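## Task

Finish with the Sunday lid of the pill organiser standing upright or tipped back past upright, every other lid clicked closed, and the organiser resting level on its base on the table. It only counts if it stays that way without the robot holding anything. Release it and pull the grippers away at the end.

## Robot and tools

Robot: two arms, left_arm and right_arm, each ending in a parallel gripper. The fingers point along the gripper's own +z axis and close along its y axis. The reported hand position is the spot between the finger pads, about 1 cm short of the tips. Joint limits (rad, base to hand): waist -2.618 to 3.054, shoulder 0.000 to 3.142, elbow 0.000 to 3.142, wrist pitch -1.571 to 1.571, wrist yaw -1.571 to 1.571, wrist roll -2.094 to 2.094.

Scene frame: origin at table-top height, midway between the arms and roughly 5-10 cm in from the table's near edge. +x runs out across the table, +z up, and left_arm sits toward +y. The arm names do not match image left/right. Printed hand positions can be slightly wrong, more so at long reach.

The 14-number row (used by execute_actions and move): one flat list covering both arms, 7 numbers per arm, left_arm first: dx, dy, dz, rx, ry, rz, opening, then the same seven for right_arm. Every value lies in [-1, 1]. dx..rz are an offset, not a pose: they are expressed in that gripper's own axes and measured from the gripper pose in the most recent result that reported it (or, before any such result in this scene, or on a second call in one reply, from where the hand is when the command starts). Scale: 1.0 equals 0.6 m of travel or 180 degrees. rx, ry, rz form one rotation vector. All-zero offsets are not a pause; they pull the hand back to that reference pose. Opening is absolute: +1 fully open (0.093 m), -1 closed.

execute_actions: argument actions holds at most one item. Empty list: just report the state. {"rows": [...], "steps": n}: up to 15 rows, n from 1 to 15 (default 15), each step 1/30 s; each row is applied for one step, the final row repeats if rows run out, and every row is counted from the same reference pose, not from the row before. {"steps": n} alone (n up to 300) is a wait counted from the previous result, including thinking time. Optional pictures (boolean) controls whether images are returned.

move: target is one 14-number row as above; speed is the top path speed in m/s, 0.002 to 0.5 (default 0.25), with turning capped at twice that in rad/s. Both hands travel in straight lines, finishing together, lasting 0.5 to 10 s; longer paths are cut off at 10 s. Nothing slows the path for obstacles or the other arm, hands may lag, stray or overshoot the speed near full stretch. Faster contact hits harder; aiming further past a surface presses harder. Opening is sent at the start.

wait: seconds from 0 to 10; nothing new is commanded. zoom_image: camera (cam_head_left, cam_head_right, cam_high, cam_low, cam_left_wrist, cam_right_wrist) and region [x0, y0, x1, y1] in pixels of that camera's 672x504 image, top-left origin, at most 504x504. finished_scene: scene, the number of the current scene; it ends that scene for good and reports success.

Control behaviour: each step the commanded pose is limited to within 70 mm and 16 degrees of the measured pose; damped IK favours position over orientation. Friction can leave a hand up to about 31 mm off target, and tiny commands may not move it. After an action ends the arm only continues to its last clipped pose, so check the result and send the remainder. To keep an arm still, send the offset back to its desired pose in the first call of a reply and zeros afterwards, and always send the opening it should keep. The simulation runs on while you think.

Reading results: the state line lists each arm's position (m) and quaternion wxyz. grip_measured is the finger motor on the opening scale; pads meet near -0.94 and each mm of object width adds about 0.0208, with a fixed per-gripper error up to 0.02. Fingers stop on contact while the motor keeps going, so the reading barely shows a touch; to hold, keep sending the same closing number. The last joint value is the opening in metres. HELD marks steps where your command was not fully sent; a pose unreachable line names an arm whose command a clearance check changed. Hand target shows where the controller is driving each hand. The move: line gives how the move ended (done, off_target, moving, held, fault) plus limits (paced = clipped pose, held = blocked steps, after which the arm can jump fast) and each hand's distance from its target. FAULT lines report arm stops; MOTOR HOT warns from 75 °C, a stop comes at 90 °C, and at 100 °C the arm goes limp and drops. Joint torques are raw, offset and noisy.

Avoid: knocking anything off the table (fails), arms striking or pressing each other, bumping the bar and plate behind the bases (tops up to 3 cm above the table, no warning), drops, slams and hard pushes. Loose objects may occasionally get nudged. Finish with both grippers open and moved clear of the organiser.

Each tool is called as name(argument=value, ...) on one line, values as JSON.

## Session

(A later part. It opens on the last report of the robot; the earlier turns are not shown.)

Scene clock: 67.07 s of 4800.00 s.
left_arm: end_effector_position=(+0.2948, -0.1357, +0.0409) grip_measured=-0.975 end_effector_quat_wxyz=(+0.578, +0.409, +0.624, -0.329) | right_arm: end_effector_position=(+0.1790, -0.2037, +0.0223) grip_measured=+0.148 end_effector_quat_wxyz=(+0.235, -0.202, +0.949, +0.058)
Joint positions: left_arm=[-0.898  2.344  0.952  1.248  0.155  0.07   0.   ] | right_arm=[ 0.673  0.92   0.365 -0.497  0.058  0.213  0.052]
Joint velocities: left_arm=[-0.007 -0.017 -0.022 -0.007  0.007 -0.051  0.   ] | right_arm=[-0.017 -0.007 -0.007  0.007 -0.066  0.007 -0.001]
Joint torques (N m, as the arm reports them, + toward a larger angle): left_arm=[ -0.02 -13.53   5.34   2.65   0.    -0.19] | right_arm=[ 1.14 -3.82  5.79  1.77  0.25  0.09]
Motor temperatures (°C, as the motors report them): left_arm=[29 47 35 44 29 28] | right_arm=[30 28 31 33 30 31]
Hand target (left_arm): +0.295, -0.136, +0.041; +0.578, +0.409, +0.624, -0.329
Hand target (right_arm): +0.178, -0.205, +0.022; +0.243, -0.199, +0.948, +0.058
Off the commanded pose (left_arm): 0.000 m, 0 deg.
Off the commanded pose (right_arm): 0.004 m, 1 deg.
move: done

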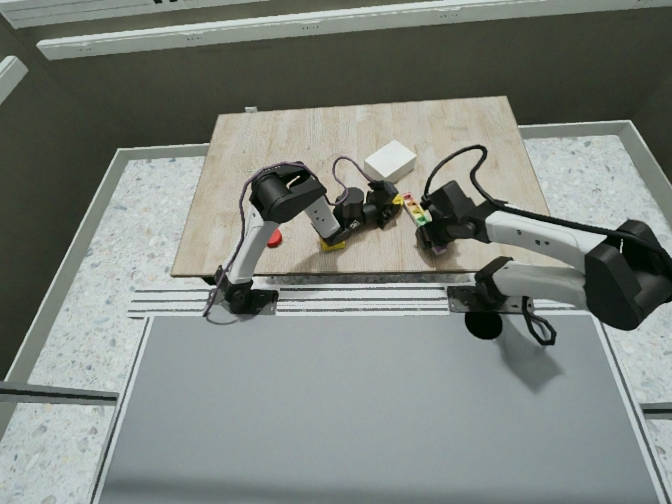

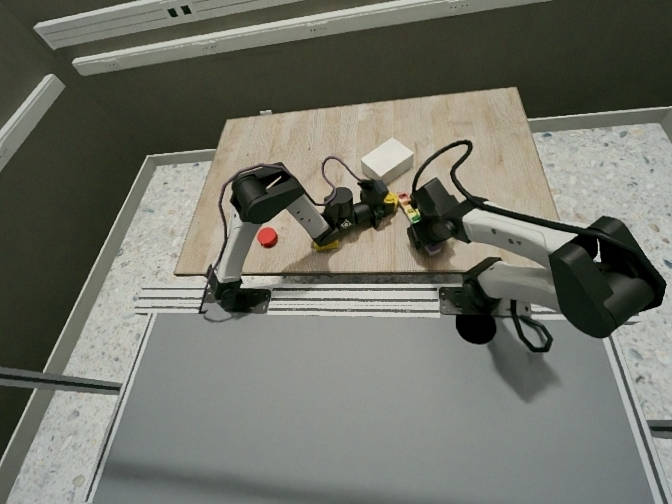

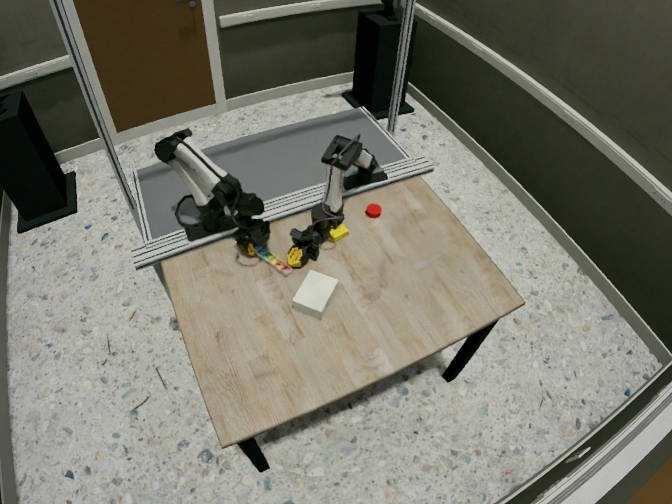

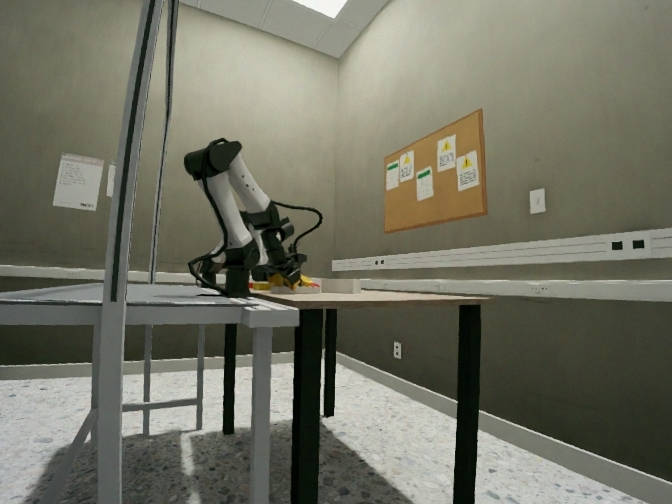

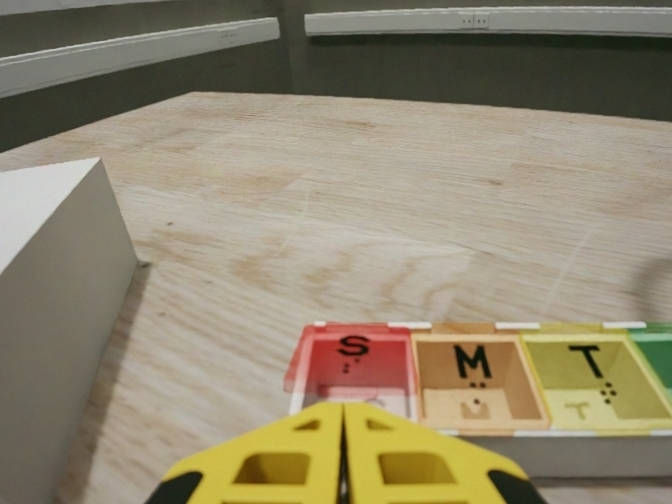

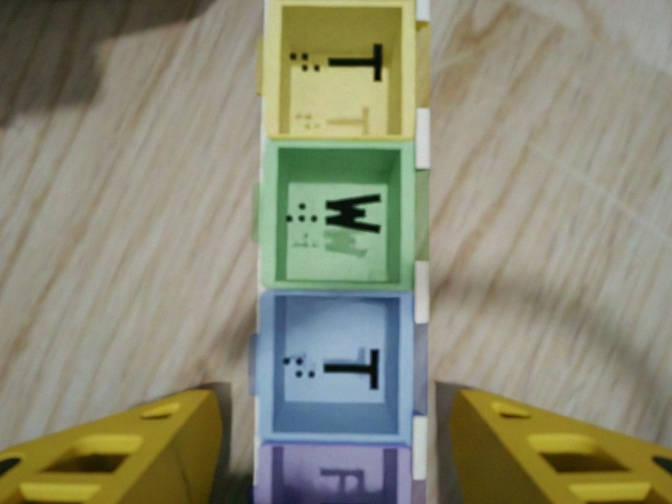

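execute_actions(actions=[])

Scene clock: 69.03 s of 4800.00 s.
left_arm: end_effector_position=(+0.2948, -0.1357, +0.0409) grip_measured=-0.975 end_effector_quat_wxyz=(+0.578, +0.409, +0.624, -0.329) | right_arm: end_effector_position=(+0.1796, -0.2038, +0.0225) grip_measured=+0.148 end_effector_quat_wxyz=(+0.236, -0.201, +0.949, +0.058)
Joint positions: left_arm=[-0.898  2.344  0.952  1.248  0.155  0.07   0.   ] | right_arm=[ 0.673  0.92   0.365 -0.496  0.06   0.214  0.052]
Joint velocities: left_arm=[-0.002 -0.002 -0.007 -0.037  0.037  0.022  0.   ] | right_arm=[ 0.017 -0.027 -0.012  0.007  0.051 -0.066 -0.   ]
Joint torques (N m, as the arm reports them, + toward a larger angle): left_arm=[ -0.01 -13.2    5.42   2.64   0.03  -0.18] | right_arm=[ 1.12 -3.85  5.67  1.72  0.26  0.05]
Motor temperatures (°C, as the motors report them): left_arm=[29 47 35 44 29 28] | right_arm=[30 28 31 33 30 31]
Hand target (left_arm): +0.295, -0.136, +0.041; +0.578, +0.409, +0.624, -0.329
Hand target (right_arm): +0.178, -0.205, +0.022; +0.243, -0.199, +0.948, +0.058
Off the commanded pose (left_arm): 0.000 m, 0 deg.
Off the commanded pose (right_arm): 0.004 m, 1 deg.
Steps of this call (steps 1 to 59: nothing new was sent). Readings (end_effector_position):
1: left_arm (+0.2948, -0.1357, +0.0409) | right_arm (+0.1791, -0.2037, +0.0224)
2: left_arm (+0.2948, -0.1357, +0.0409) | right_arm (+0.1792, -0.2037, +0.0224)
4: left_arm (+0.2948, -0.1357, +0.0409) | right_arm (+0.1793, -0.2038, +0.0224)
8: left_arm (+0.2948, -0.1357, +0.0409) | right_arm (+0.1794, -0.2038, +0.0225)
59: the state above

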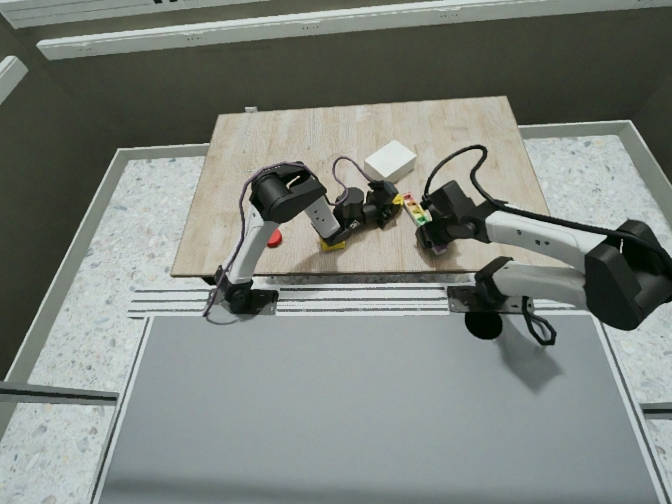

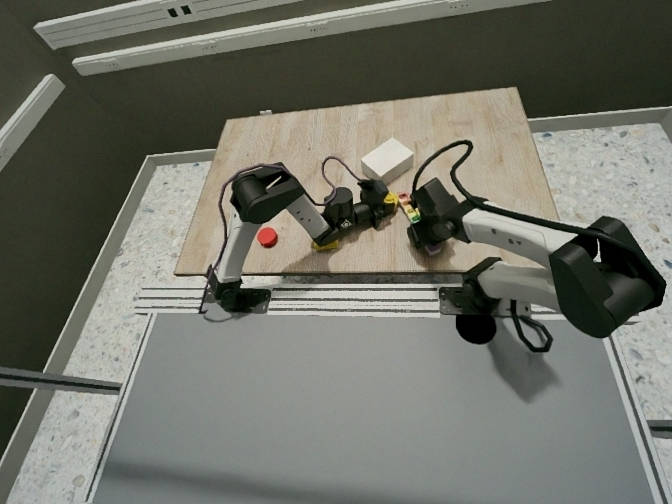

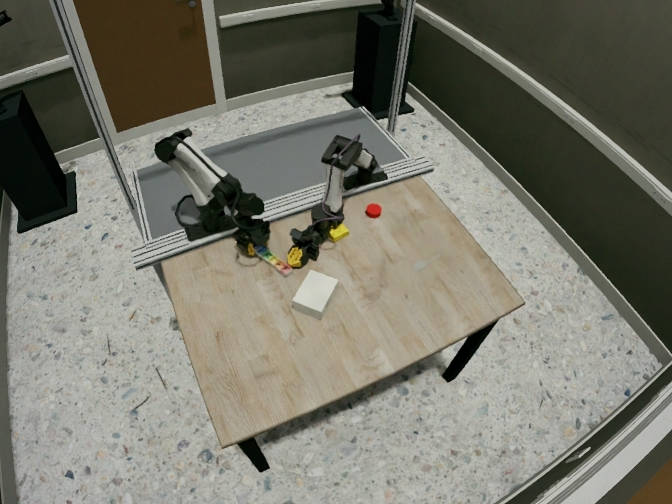

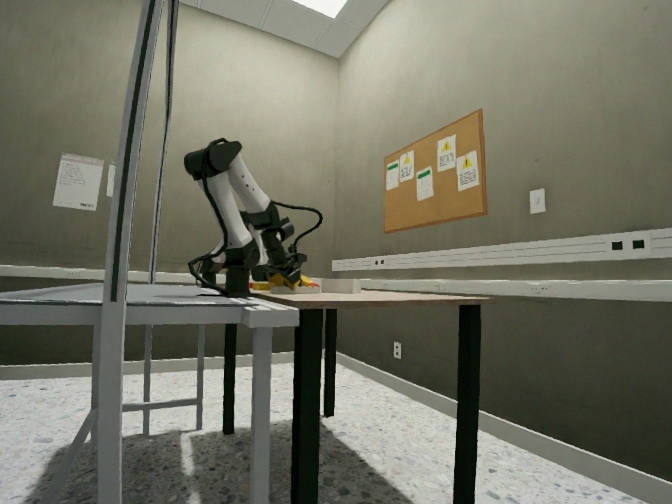

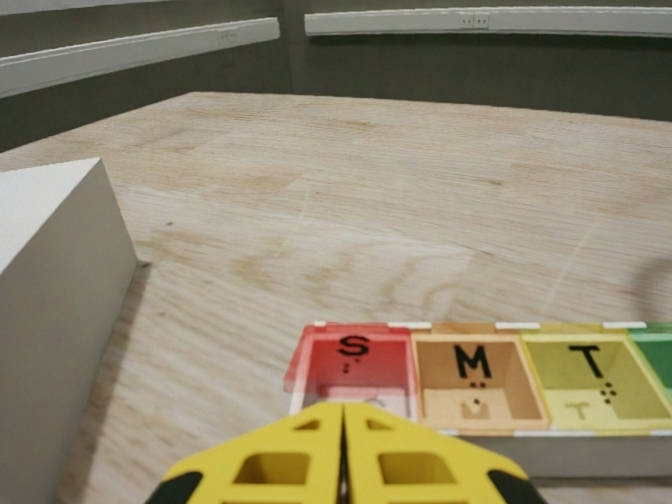

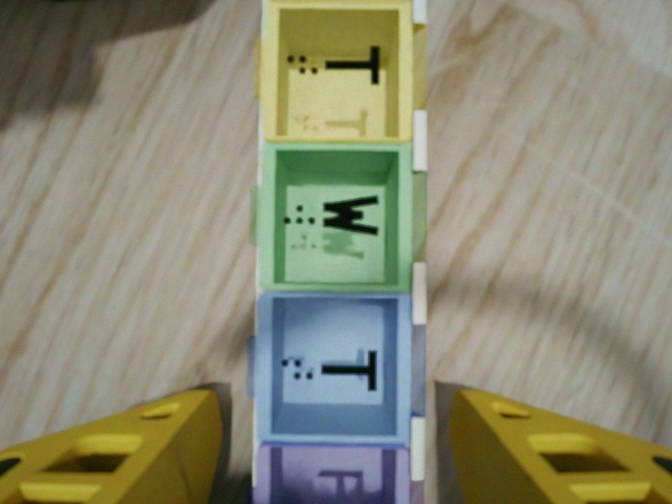

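execute_actions(actions=[{"rows":[[0,0,0,0,0,0,-1,0,0,0,0,0,0,0],[0,0,0,0,0,0,-1,0,0,0,0,0,0,-0.1],[0,0,0,0,0,0,-1,0,0,0,0,0,0,-0.2],[0,0,0,0,0,0,-1,0,0,0,0,0,0,-0.3],[0,0,0,0,0,0,-1,0,0,0,0,0,0,-0.4],[0,0,0,0,0,0,-1,0,0,0,0,0,0,-0.5],[0,0,0,0,0,0,-1,0,0,0,0,0,0,-0.5],[0,0,0,0,0,0,-1,0,0,0,0,0,0,-0.5],[0,0,0,0,0,0,-1,0,0,0,0,0,0,-0.5],[0,0,0,0,0,0,-1,0.01,0,0.005,0,0.01,0,-0.5],[0,0,0,0,0,0,-1,0.02,0,0.01,0,0.015,0,-0.5]]}])

zoom_image(camera="cam_low", region=[260,260,340,305])

zoom_image(camera="cam_high", region=[245,220,325,290])

Scene clock: 70.60 s of 4800.00 s.
left_arm: end_effector_position=(+0.2948, -0.1357, +0.0409) grip_measured=-0.975 end_effector_quat_wxyz=(+0.578, +0.409, +0.624, -0.329) | right_arm: end_effector_position=(+0.1798, -0.2042, +0.0226) grip_measured=-0.387 end_effector_quat_wxyz=(+0.237, -0.200, +0.949, +0.057)
Joint positions: left_arm=[-0.898  2.344  0.952  1.248  0.155  0.07   0.   ] | right_arm=[ 0.673  0.92   0.365 -0.496  0.063  0.216  0.027]
Joint velocities: left_arm=[ 0.002  0.002 -0.007 -0.022 -0.007 -0.022  0.   ] | right_arm=[-0.012  0.012 -0.017 -0.081  0.022  0.007 -0.001]
Joint torques (N m, as the arm reports them, + toward a larger angle): left_arm=[  0.16 -13.38   5.49   2.63   0.06  -0.13] | right_arm=[ 0.69  0.6   6.08  1.57  0.07 -0.06]
Motor temperatures (°C, as the motors report them): left_arm=[29 47 35 44 29 28] | right_arm=[30 28 31 33 30 31]
Hand target (left_arm): +0.295, -0.136, +0.041; +0.578, +0.409, +0.624, -0.329
Hand target (right_arm): +0.172, -0.207, +0.012; +0.214, -0.202, +0.954, +0.053
Off the commanded pose (left_arm): 0.000 m, 0 deg.
Off the commanded pose (right_arm): 0.014 m, 3 deg.
Steps of this call (steps 1 to 32: nothing new was sent; steps 33 to 47: all 15 steps of this action). Readings (end_effector_position):
33: left_arm (+0.2948, -0.1357, +0.0409) | right_arm (+0.1796, -0.2038, +0.0225)
34: left_arm (+0.2948, -0.1357, +0.0409) | right_arm (+0.1796, -0.2038, +0.0225)
36: left_arm (+0.2948, -0.1357, +0.0409) | right_arm (+0.1796, -0.2038, +0.0225)
40: left_arm (+0.2948, -0.1357, +0.0409) | right_arm (+0.1798, -0.2042, +0.0226)
47: the state above

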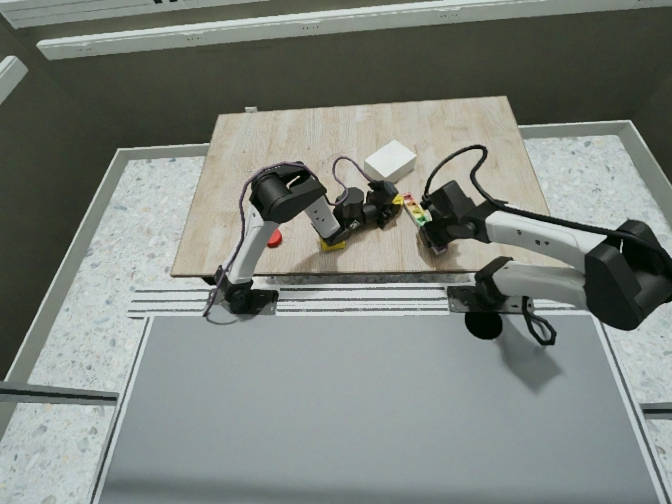

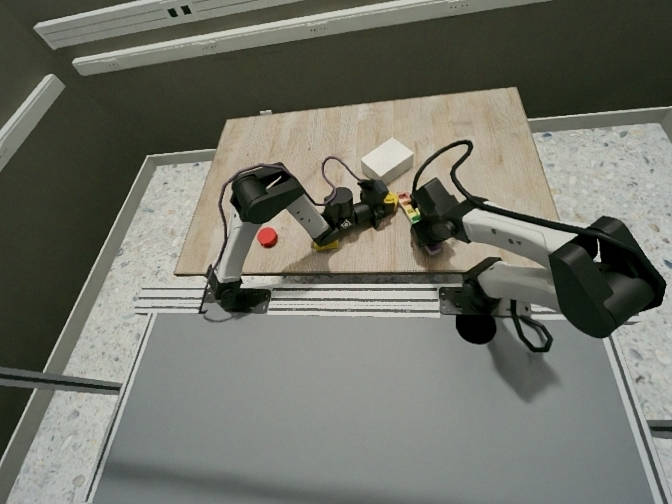

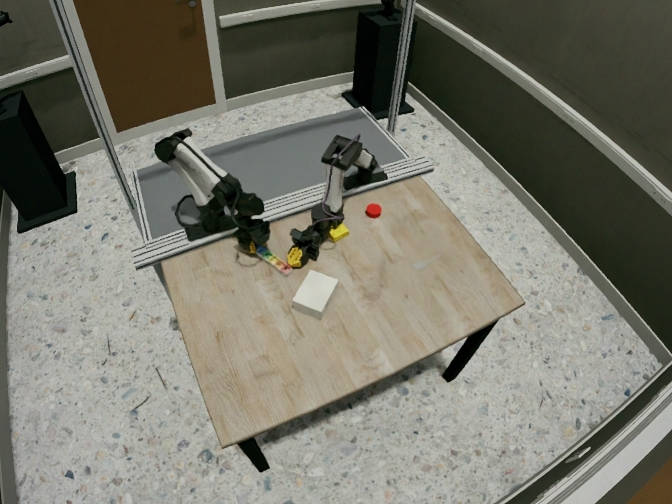

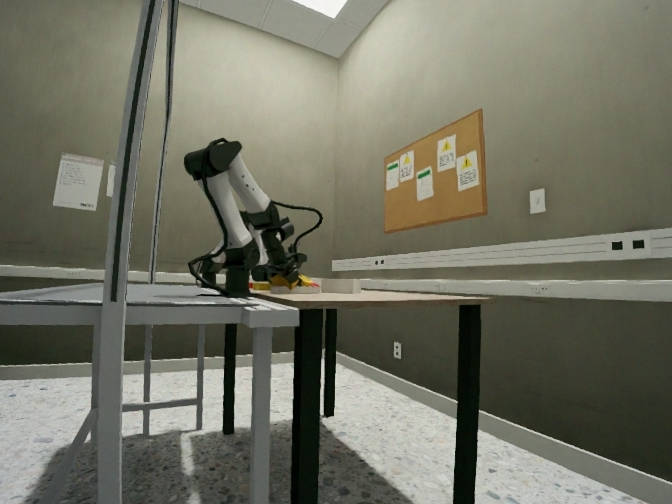

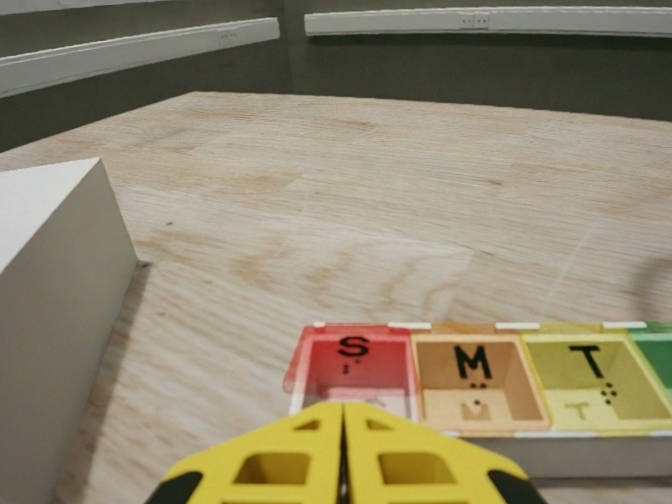

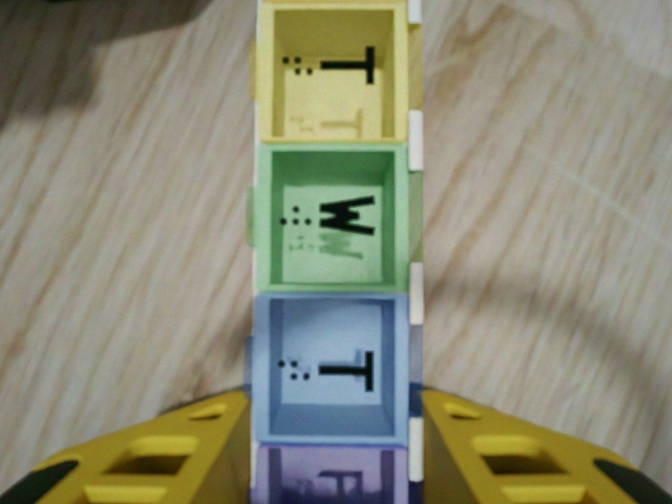

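Region (260, 260, 340, 305) of cam_low's 672x504 image, scaled by 6.300, with more detail than that image has; it fills the top 284 rows of this view, and the rest is white.

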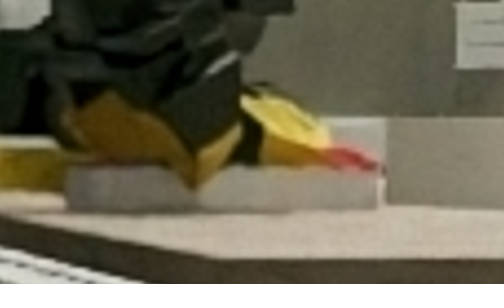

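Region (245, 220, 325, 290) of cam_high's 672x504 image, scaled by 6.300, with more detail than that image has; it fills the top 441 rows of this view, and the rest is white.

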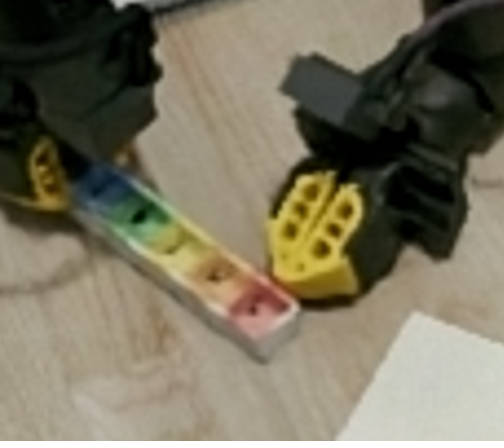

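zoom_image(camera="cam_left_wrist", region=[270,310,450,450])

execute_actions(actions=[{"rows":[[0.002,0,0.002,0,0.002,0,-1,0.02,0,0.01,0,0.015,0,-0.5],[0.004,0,0.004,0,0.004,0,-1,0.02,0,0.01,0,0.015,0,-0.5],[0.006,0,0.006,0,0.006,0,-1,0.02,0,0.01,0,0.015,0,-0.5],[0.008,0,0.008,0,0.008,0,-1,0.02,0,0.01,0,0.015,0,-0.5],[0.01,0,0.01,0,0.01,0,-1,0.02,0,0.01,0,0.015,0,-0.5],[0.01,0,0.012,0,0.012,0,-1,0.02,0,0.01,0,0.015,0,-0.5],[0.01,0,0.014,0,0.014,0,-1,0.02,0,0.01,0,0.015,0,-0.5],[0.01,0,0.016,0,0.015,0,-1,0.02,0,0.01,0,0.015,0,-0.5],[0.01,0,0.018,0,0.015,0,-1,0.02,0,0.01,0,0.015,0,-0.5]]}])

zoom_image(camera="cam_left_wrist", region=[270,310,450,450])

Region (270, 310, 450, 450) of cam_left_wrist's 672x504 image, scaled by 2.800, with more detail than that image has.

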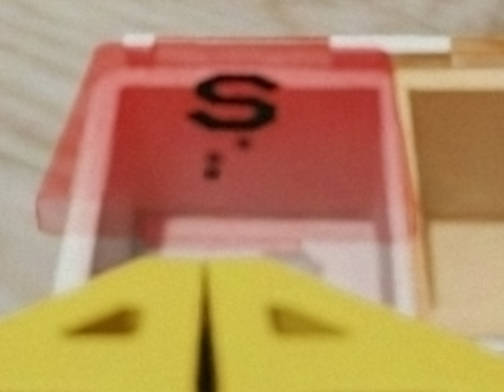

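Scene clock: 72.27 s of 4800.00 s.
left_arm: end_effector_position=(+0.2982, -0.1405, +0.0408) grip_measured=-0.975 end_effector_quat_wxyz=(+0.573, +0.411, +0.628, -0.328) | right_arm: end_effector_position=(+0.1812, -0.2063, +0.0228) grip_measured=-0.387 end_effector_quat_wxyz=(+0.239, -0.193, +0.950, +0.052)
Joint positions: left_arm=[-0.898  2.344  0.98   1.206  0.155  0.07   0.   ] | right_arm=[ 0.673  0.92   0.365 -0.496  0.078  0.228  0.027]
Joint velocities: left_arm=[-0.002 -0.012  0.012 -0.022 -0.022 -0.037  0.   ] | right_arm=[ 0.012 -0.007  0.012 -0.037 -0.095  0.037  0.001]
Joint torques (N m, as the arm reports them, + toward a larger angle): left_arm=[ -0.47 -13.1    7.29   2.2   -0.06  -0.1 ] | right_arm=[ 0.62  0.79  6.14  1.55 -0.09 -0.09]
Motor temperatures (°C, as the motors report them): left_arm=[29 48 35 44 29 28] | right_arm=[30 28 31 33 30 31]
Hand target (left_arm): +0.300, -0.144, +0.034; +0.564, +0.417, +0.637, -0.320
Hand target (right_arm): +0.173, -0.208, +0.012; +0.214, -0.201, +0.954, +0.052
Off the commanded pose (left_arm): 0.008 m, 2 deg.
Off the commanded pose (right_arm): 0.014 m, 3 deg.
Steps of this call (steps 1 to 35: nothing new was sent; steps 36 to 50: all 15 steps of this action). Readings (end_effector_position):
36: left_arm (+0.2948, -0.1357, +0.0409) | right_arm (+0.1798, -0.2042, +0.0226)
37: left_arm (+0.2948, -0.1357, +0.0409) | right_arm (+0.1798, -0.2042, +0.0226)
39: left_arm (+0.2948, -0.1357, +0.0406) | right_arm (+0.1798, -0.2042, +0.0226)
43: left_arm (+0.2961, -0.1376, +0.0406) | right_arm (+0.1801, -0.2047, +0.0226)
50: the state above

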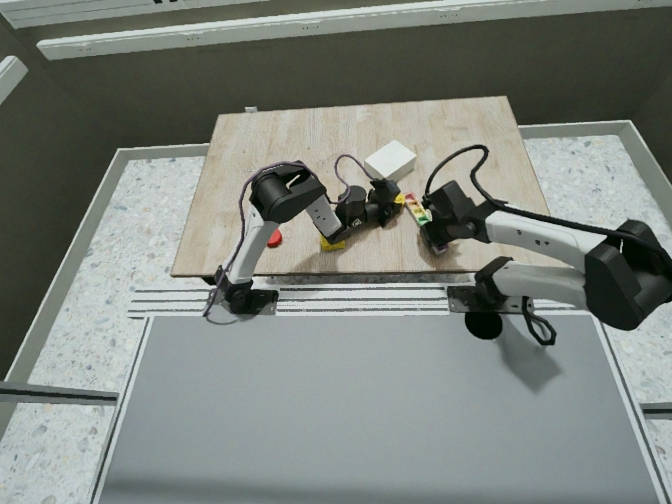

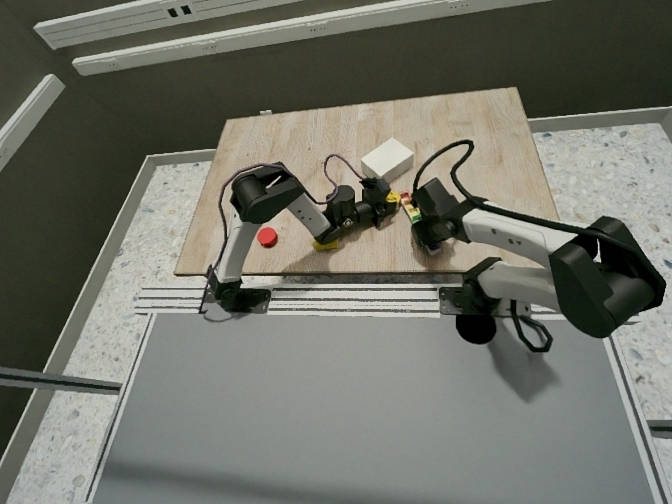

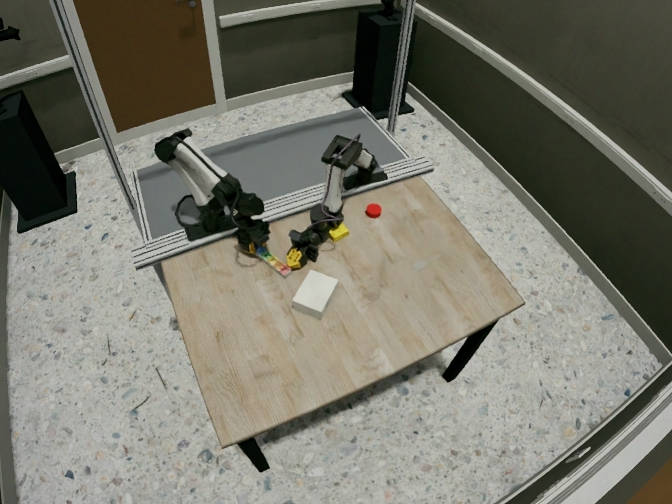

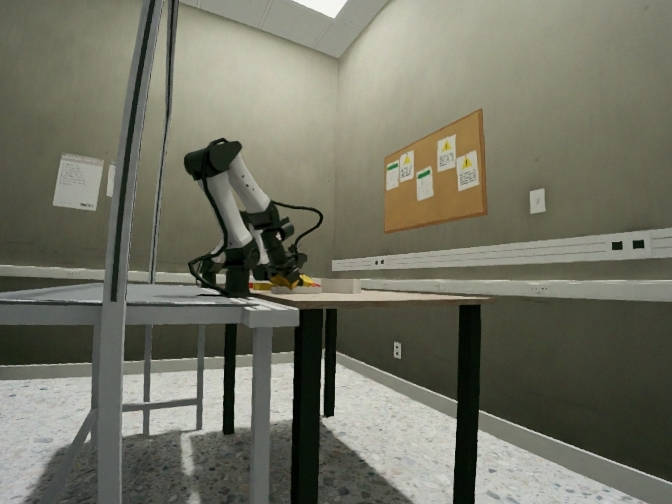

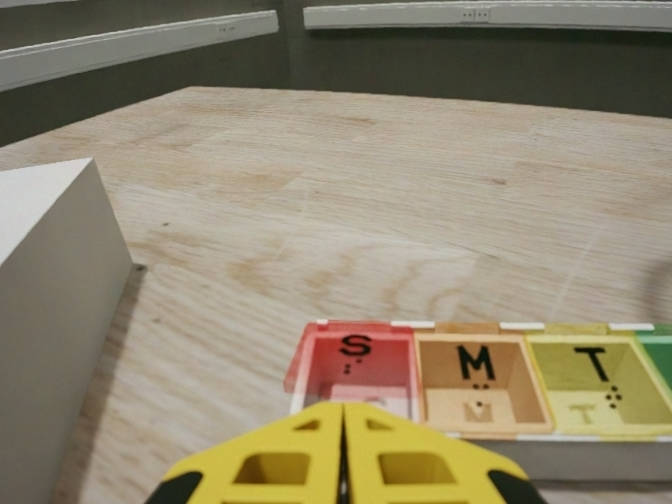

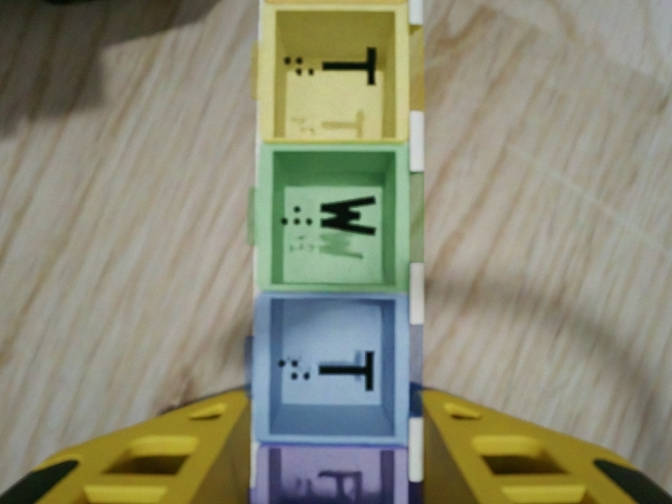

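Region (270, 310, 450, 450) of cam_left_wrist's 672x504 image, scaled by 2.800, with more detail than that image has.

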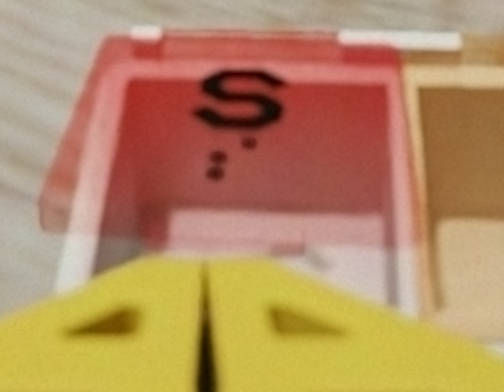

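move(target=[-0.008,0,-0.015,0,0.14,0,-1,0.02,0.004,0.01,0,0.015,0,-0.5], speed=0.15)

zoom_image(camera="cam_high", region=[260,235,320,285])

Scene clock: 75.37 s of 4800.00 s.
left_arm: end_effector_position=(+0.2970, -0.1276, +0.0438) grip_measured=-0.975 end_effector_quat_wxyz=(+0.421, +0.466, +0.741, -0.237) | right_arm: end_effector_position=(+0.1803, -0.2048, +0.0228) grip_measured=-0.387 end_effector_quat_wxyz=(+0.239, -0.192, +0.950, +0.053)
Joint positions: left_arm=[-0.898  2.089  1.125  0.37   0.115  0.11   0.   ] | right_arm=[ 0.684  0.92   0.365 -0.496  0.081  0.238  0.027]
Joint velocities: left_arm=[-0.012 -0.002 -0.002  0.007 -0.022  0.037  0.   ] | right_arm=[-0.002 -0.007 -0.032 -0.007  0.051  0.066 -0.002]
Joint torques (N m, as the arm reports them, + toward a larger angle): left_arm=[ -1.   -14.11   8.93   2.17  -0.12  -0.11] | right_arm=[ 1.43  1.16  5.96  1.55  0.03 -0.01]
Motor temperatures (°C, as the motors report them): left_arm=[29 48 36 44 29 28] | right_arm=[30 28 31 33 30 31]
Hand target (left_arm): +0.294, -0.133, +0.048; +0.421, +0.472, +0.739, -0.234
Hand target (right_arm): +0.173, -0.208, +0.012; +0.217, -0.194, +0.956, +0.047
Off the commanded pose (left_arm): 0.007 m, 1 deg.
Off the commanded pose (right_arm): 0.013 m, 3 deg.
move: off_target (right_arm)

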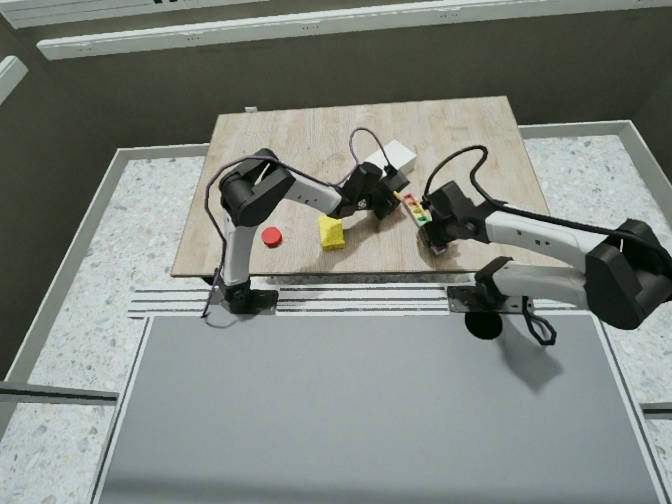

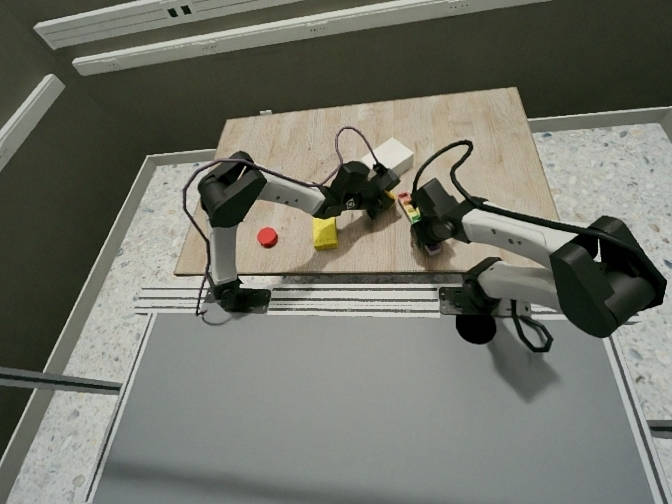

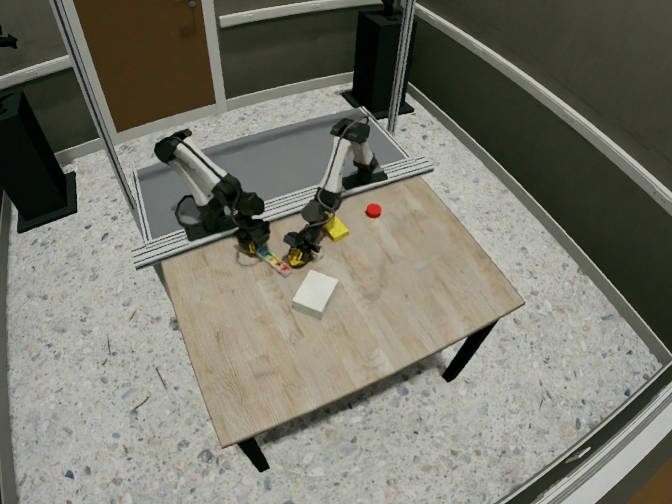

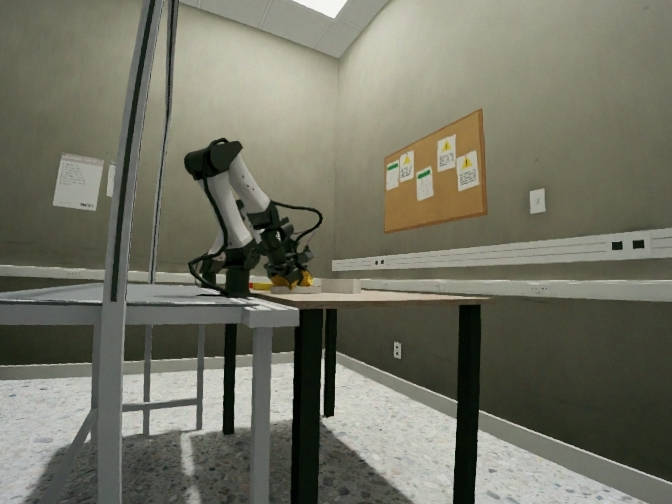

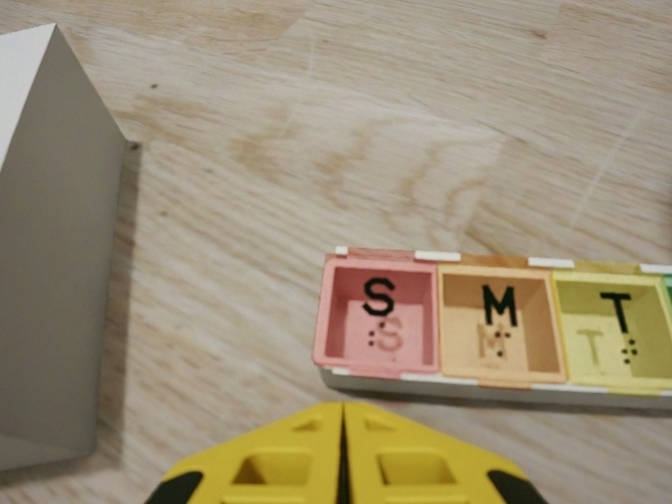

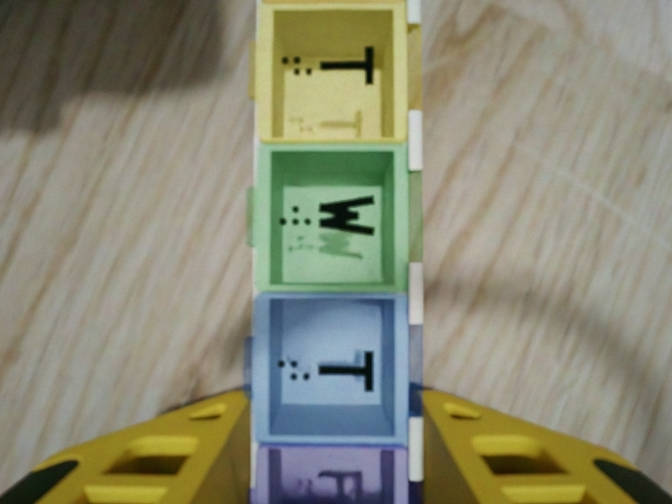

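Region (260, 235, 320, 285) of cam_high's 672x504 image, scaled by 8.400, with more detail than that image has.

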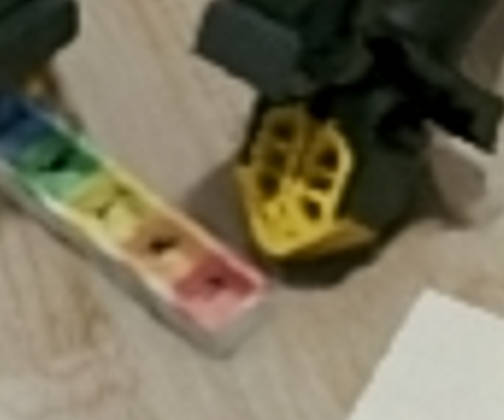

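move(target=[0.034,-0.02,0.021,0,0,0,-1,0.02,0,0.01,0,0.015,0,-0.5], speed=0.05)

Scene clock: 76.73 s of 4800.00 s.
left_arm: end_effector_position=(+0.2933, -0.1352, +0.0362) grip_measured=-0.975 end_effector_quat_wxyz=(+0.431, +0.464, +0.735, -0.242) | right_arm: end_effector_position=(+0.1798, -0.2044, +0.0226) grip_measured=-0.387 end_effector_quat_wxyz=(+0.238, -0.193, +0.950, +0.054)
Joint positions: left_arm=[-0.915  2.124  1.116  0.442  0.103  0.101  0.   ] | right_arm=[ 0.684  0.92   0.365 -0.496  0.078  0.238  0.027]
Joint velocities: left_arm=[-0.007 -0.007  0.002 -0.066  0.051  0.051  0.   ] | right_arm=[ 0.017 -0.007 -0.002 -0.051 -0.022  0.007 -0.   ]
Joint torques (N m, as the arm reports them, + toward a larger angle): left_arm=[ -1.09 -11.33   5.64   2.59  -0.08  -0.3 ] | right_arm=[0.81 0.77 6.05 1.56 0.05 0.03]
Motor temperatures (°C, as the motors report them): left_arm=[29 48 36 44 29 28] | right_arm=[30 28 31 33 30 31]
Hand target (left_arm): +0.287, -0.132, +0.019; +0.421, +0.466, +0.741, -0.237
Hand target (right_arm): +0.173, -0.208, +0.012; +0.217, -0.194, +0.956, +0.048
Off the commanded pose (left_arm): 0.018 m, 2 deg.
Off the commanded pose (right_arm): 0.013 m, 3 deg.
move: off_target (left_arm, right_arm)

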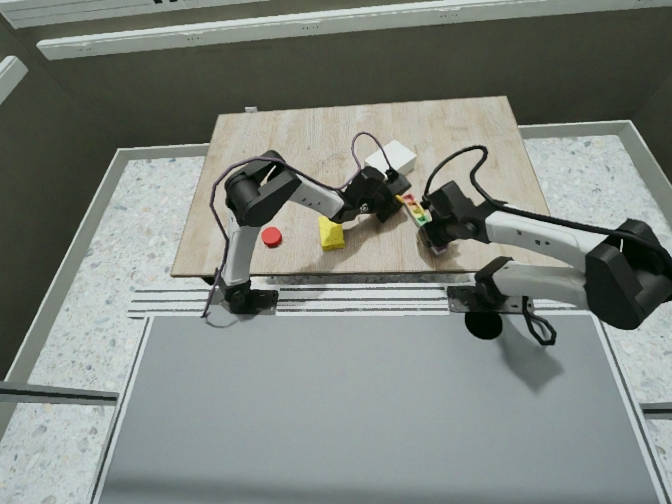

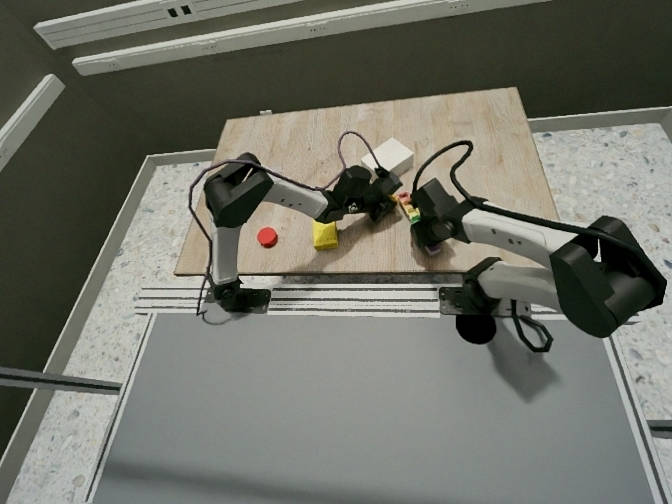

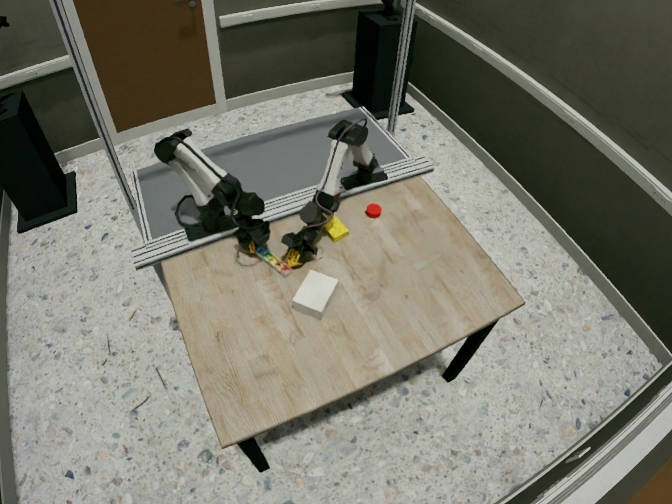

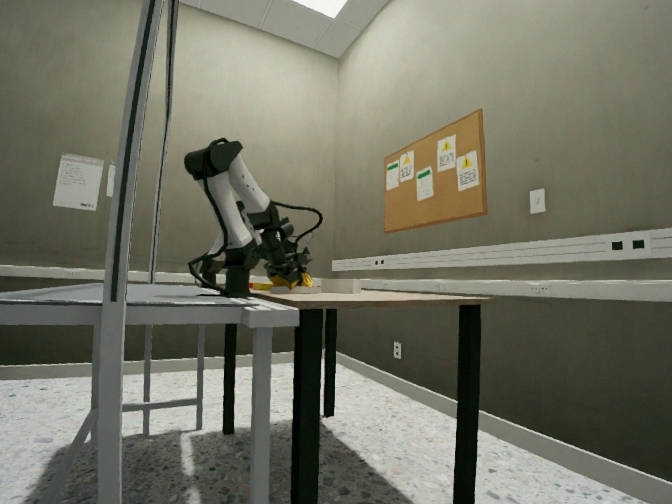

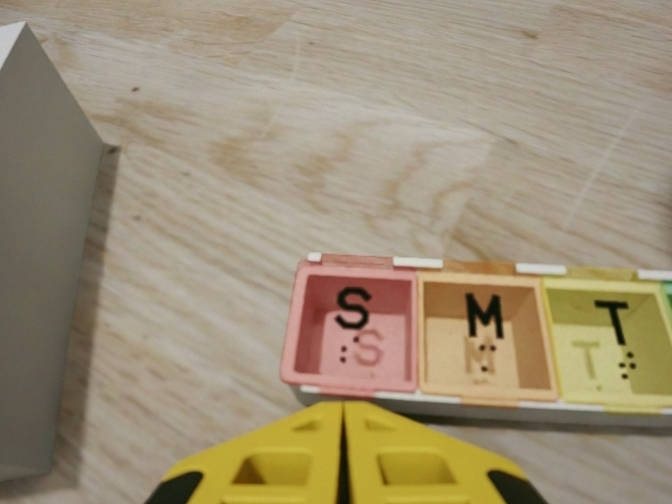

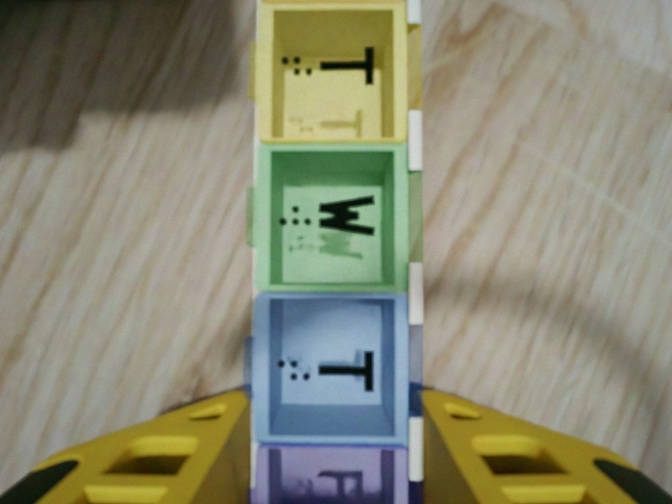

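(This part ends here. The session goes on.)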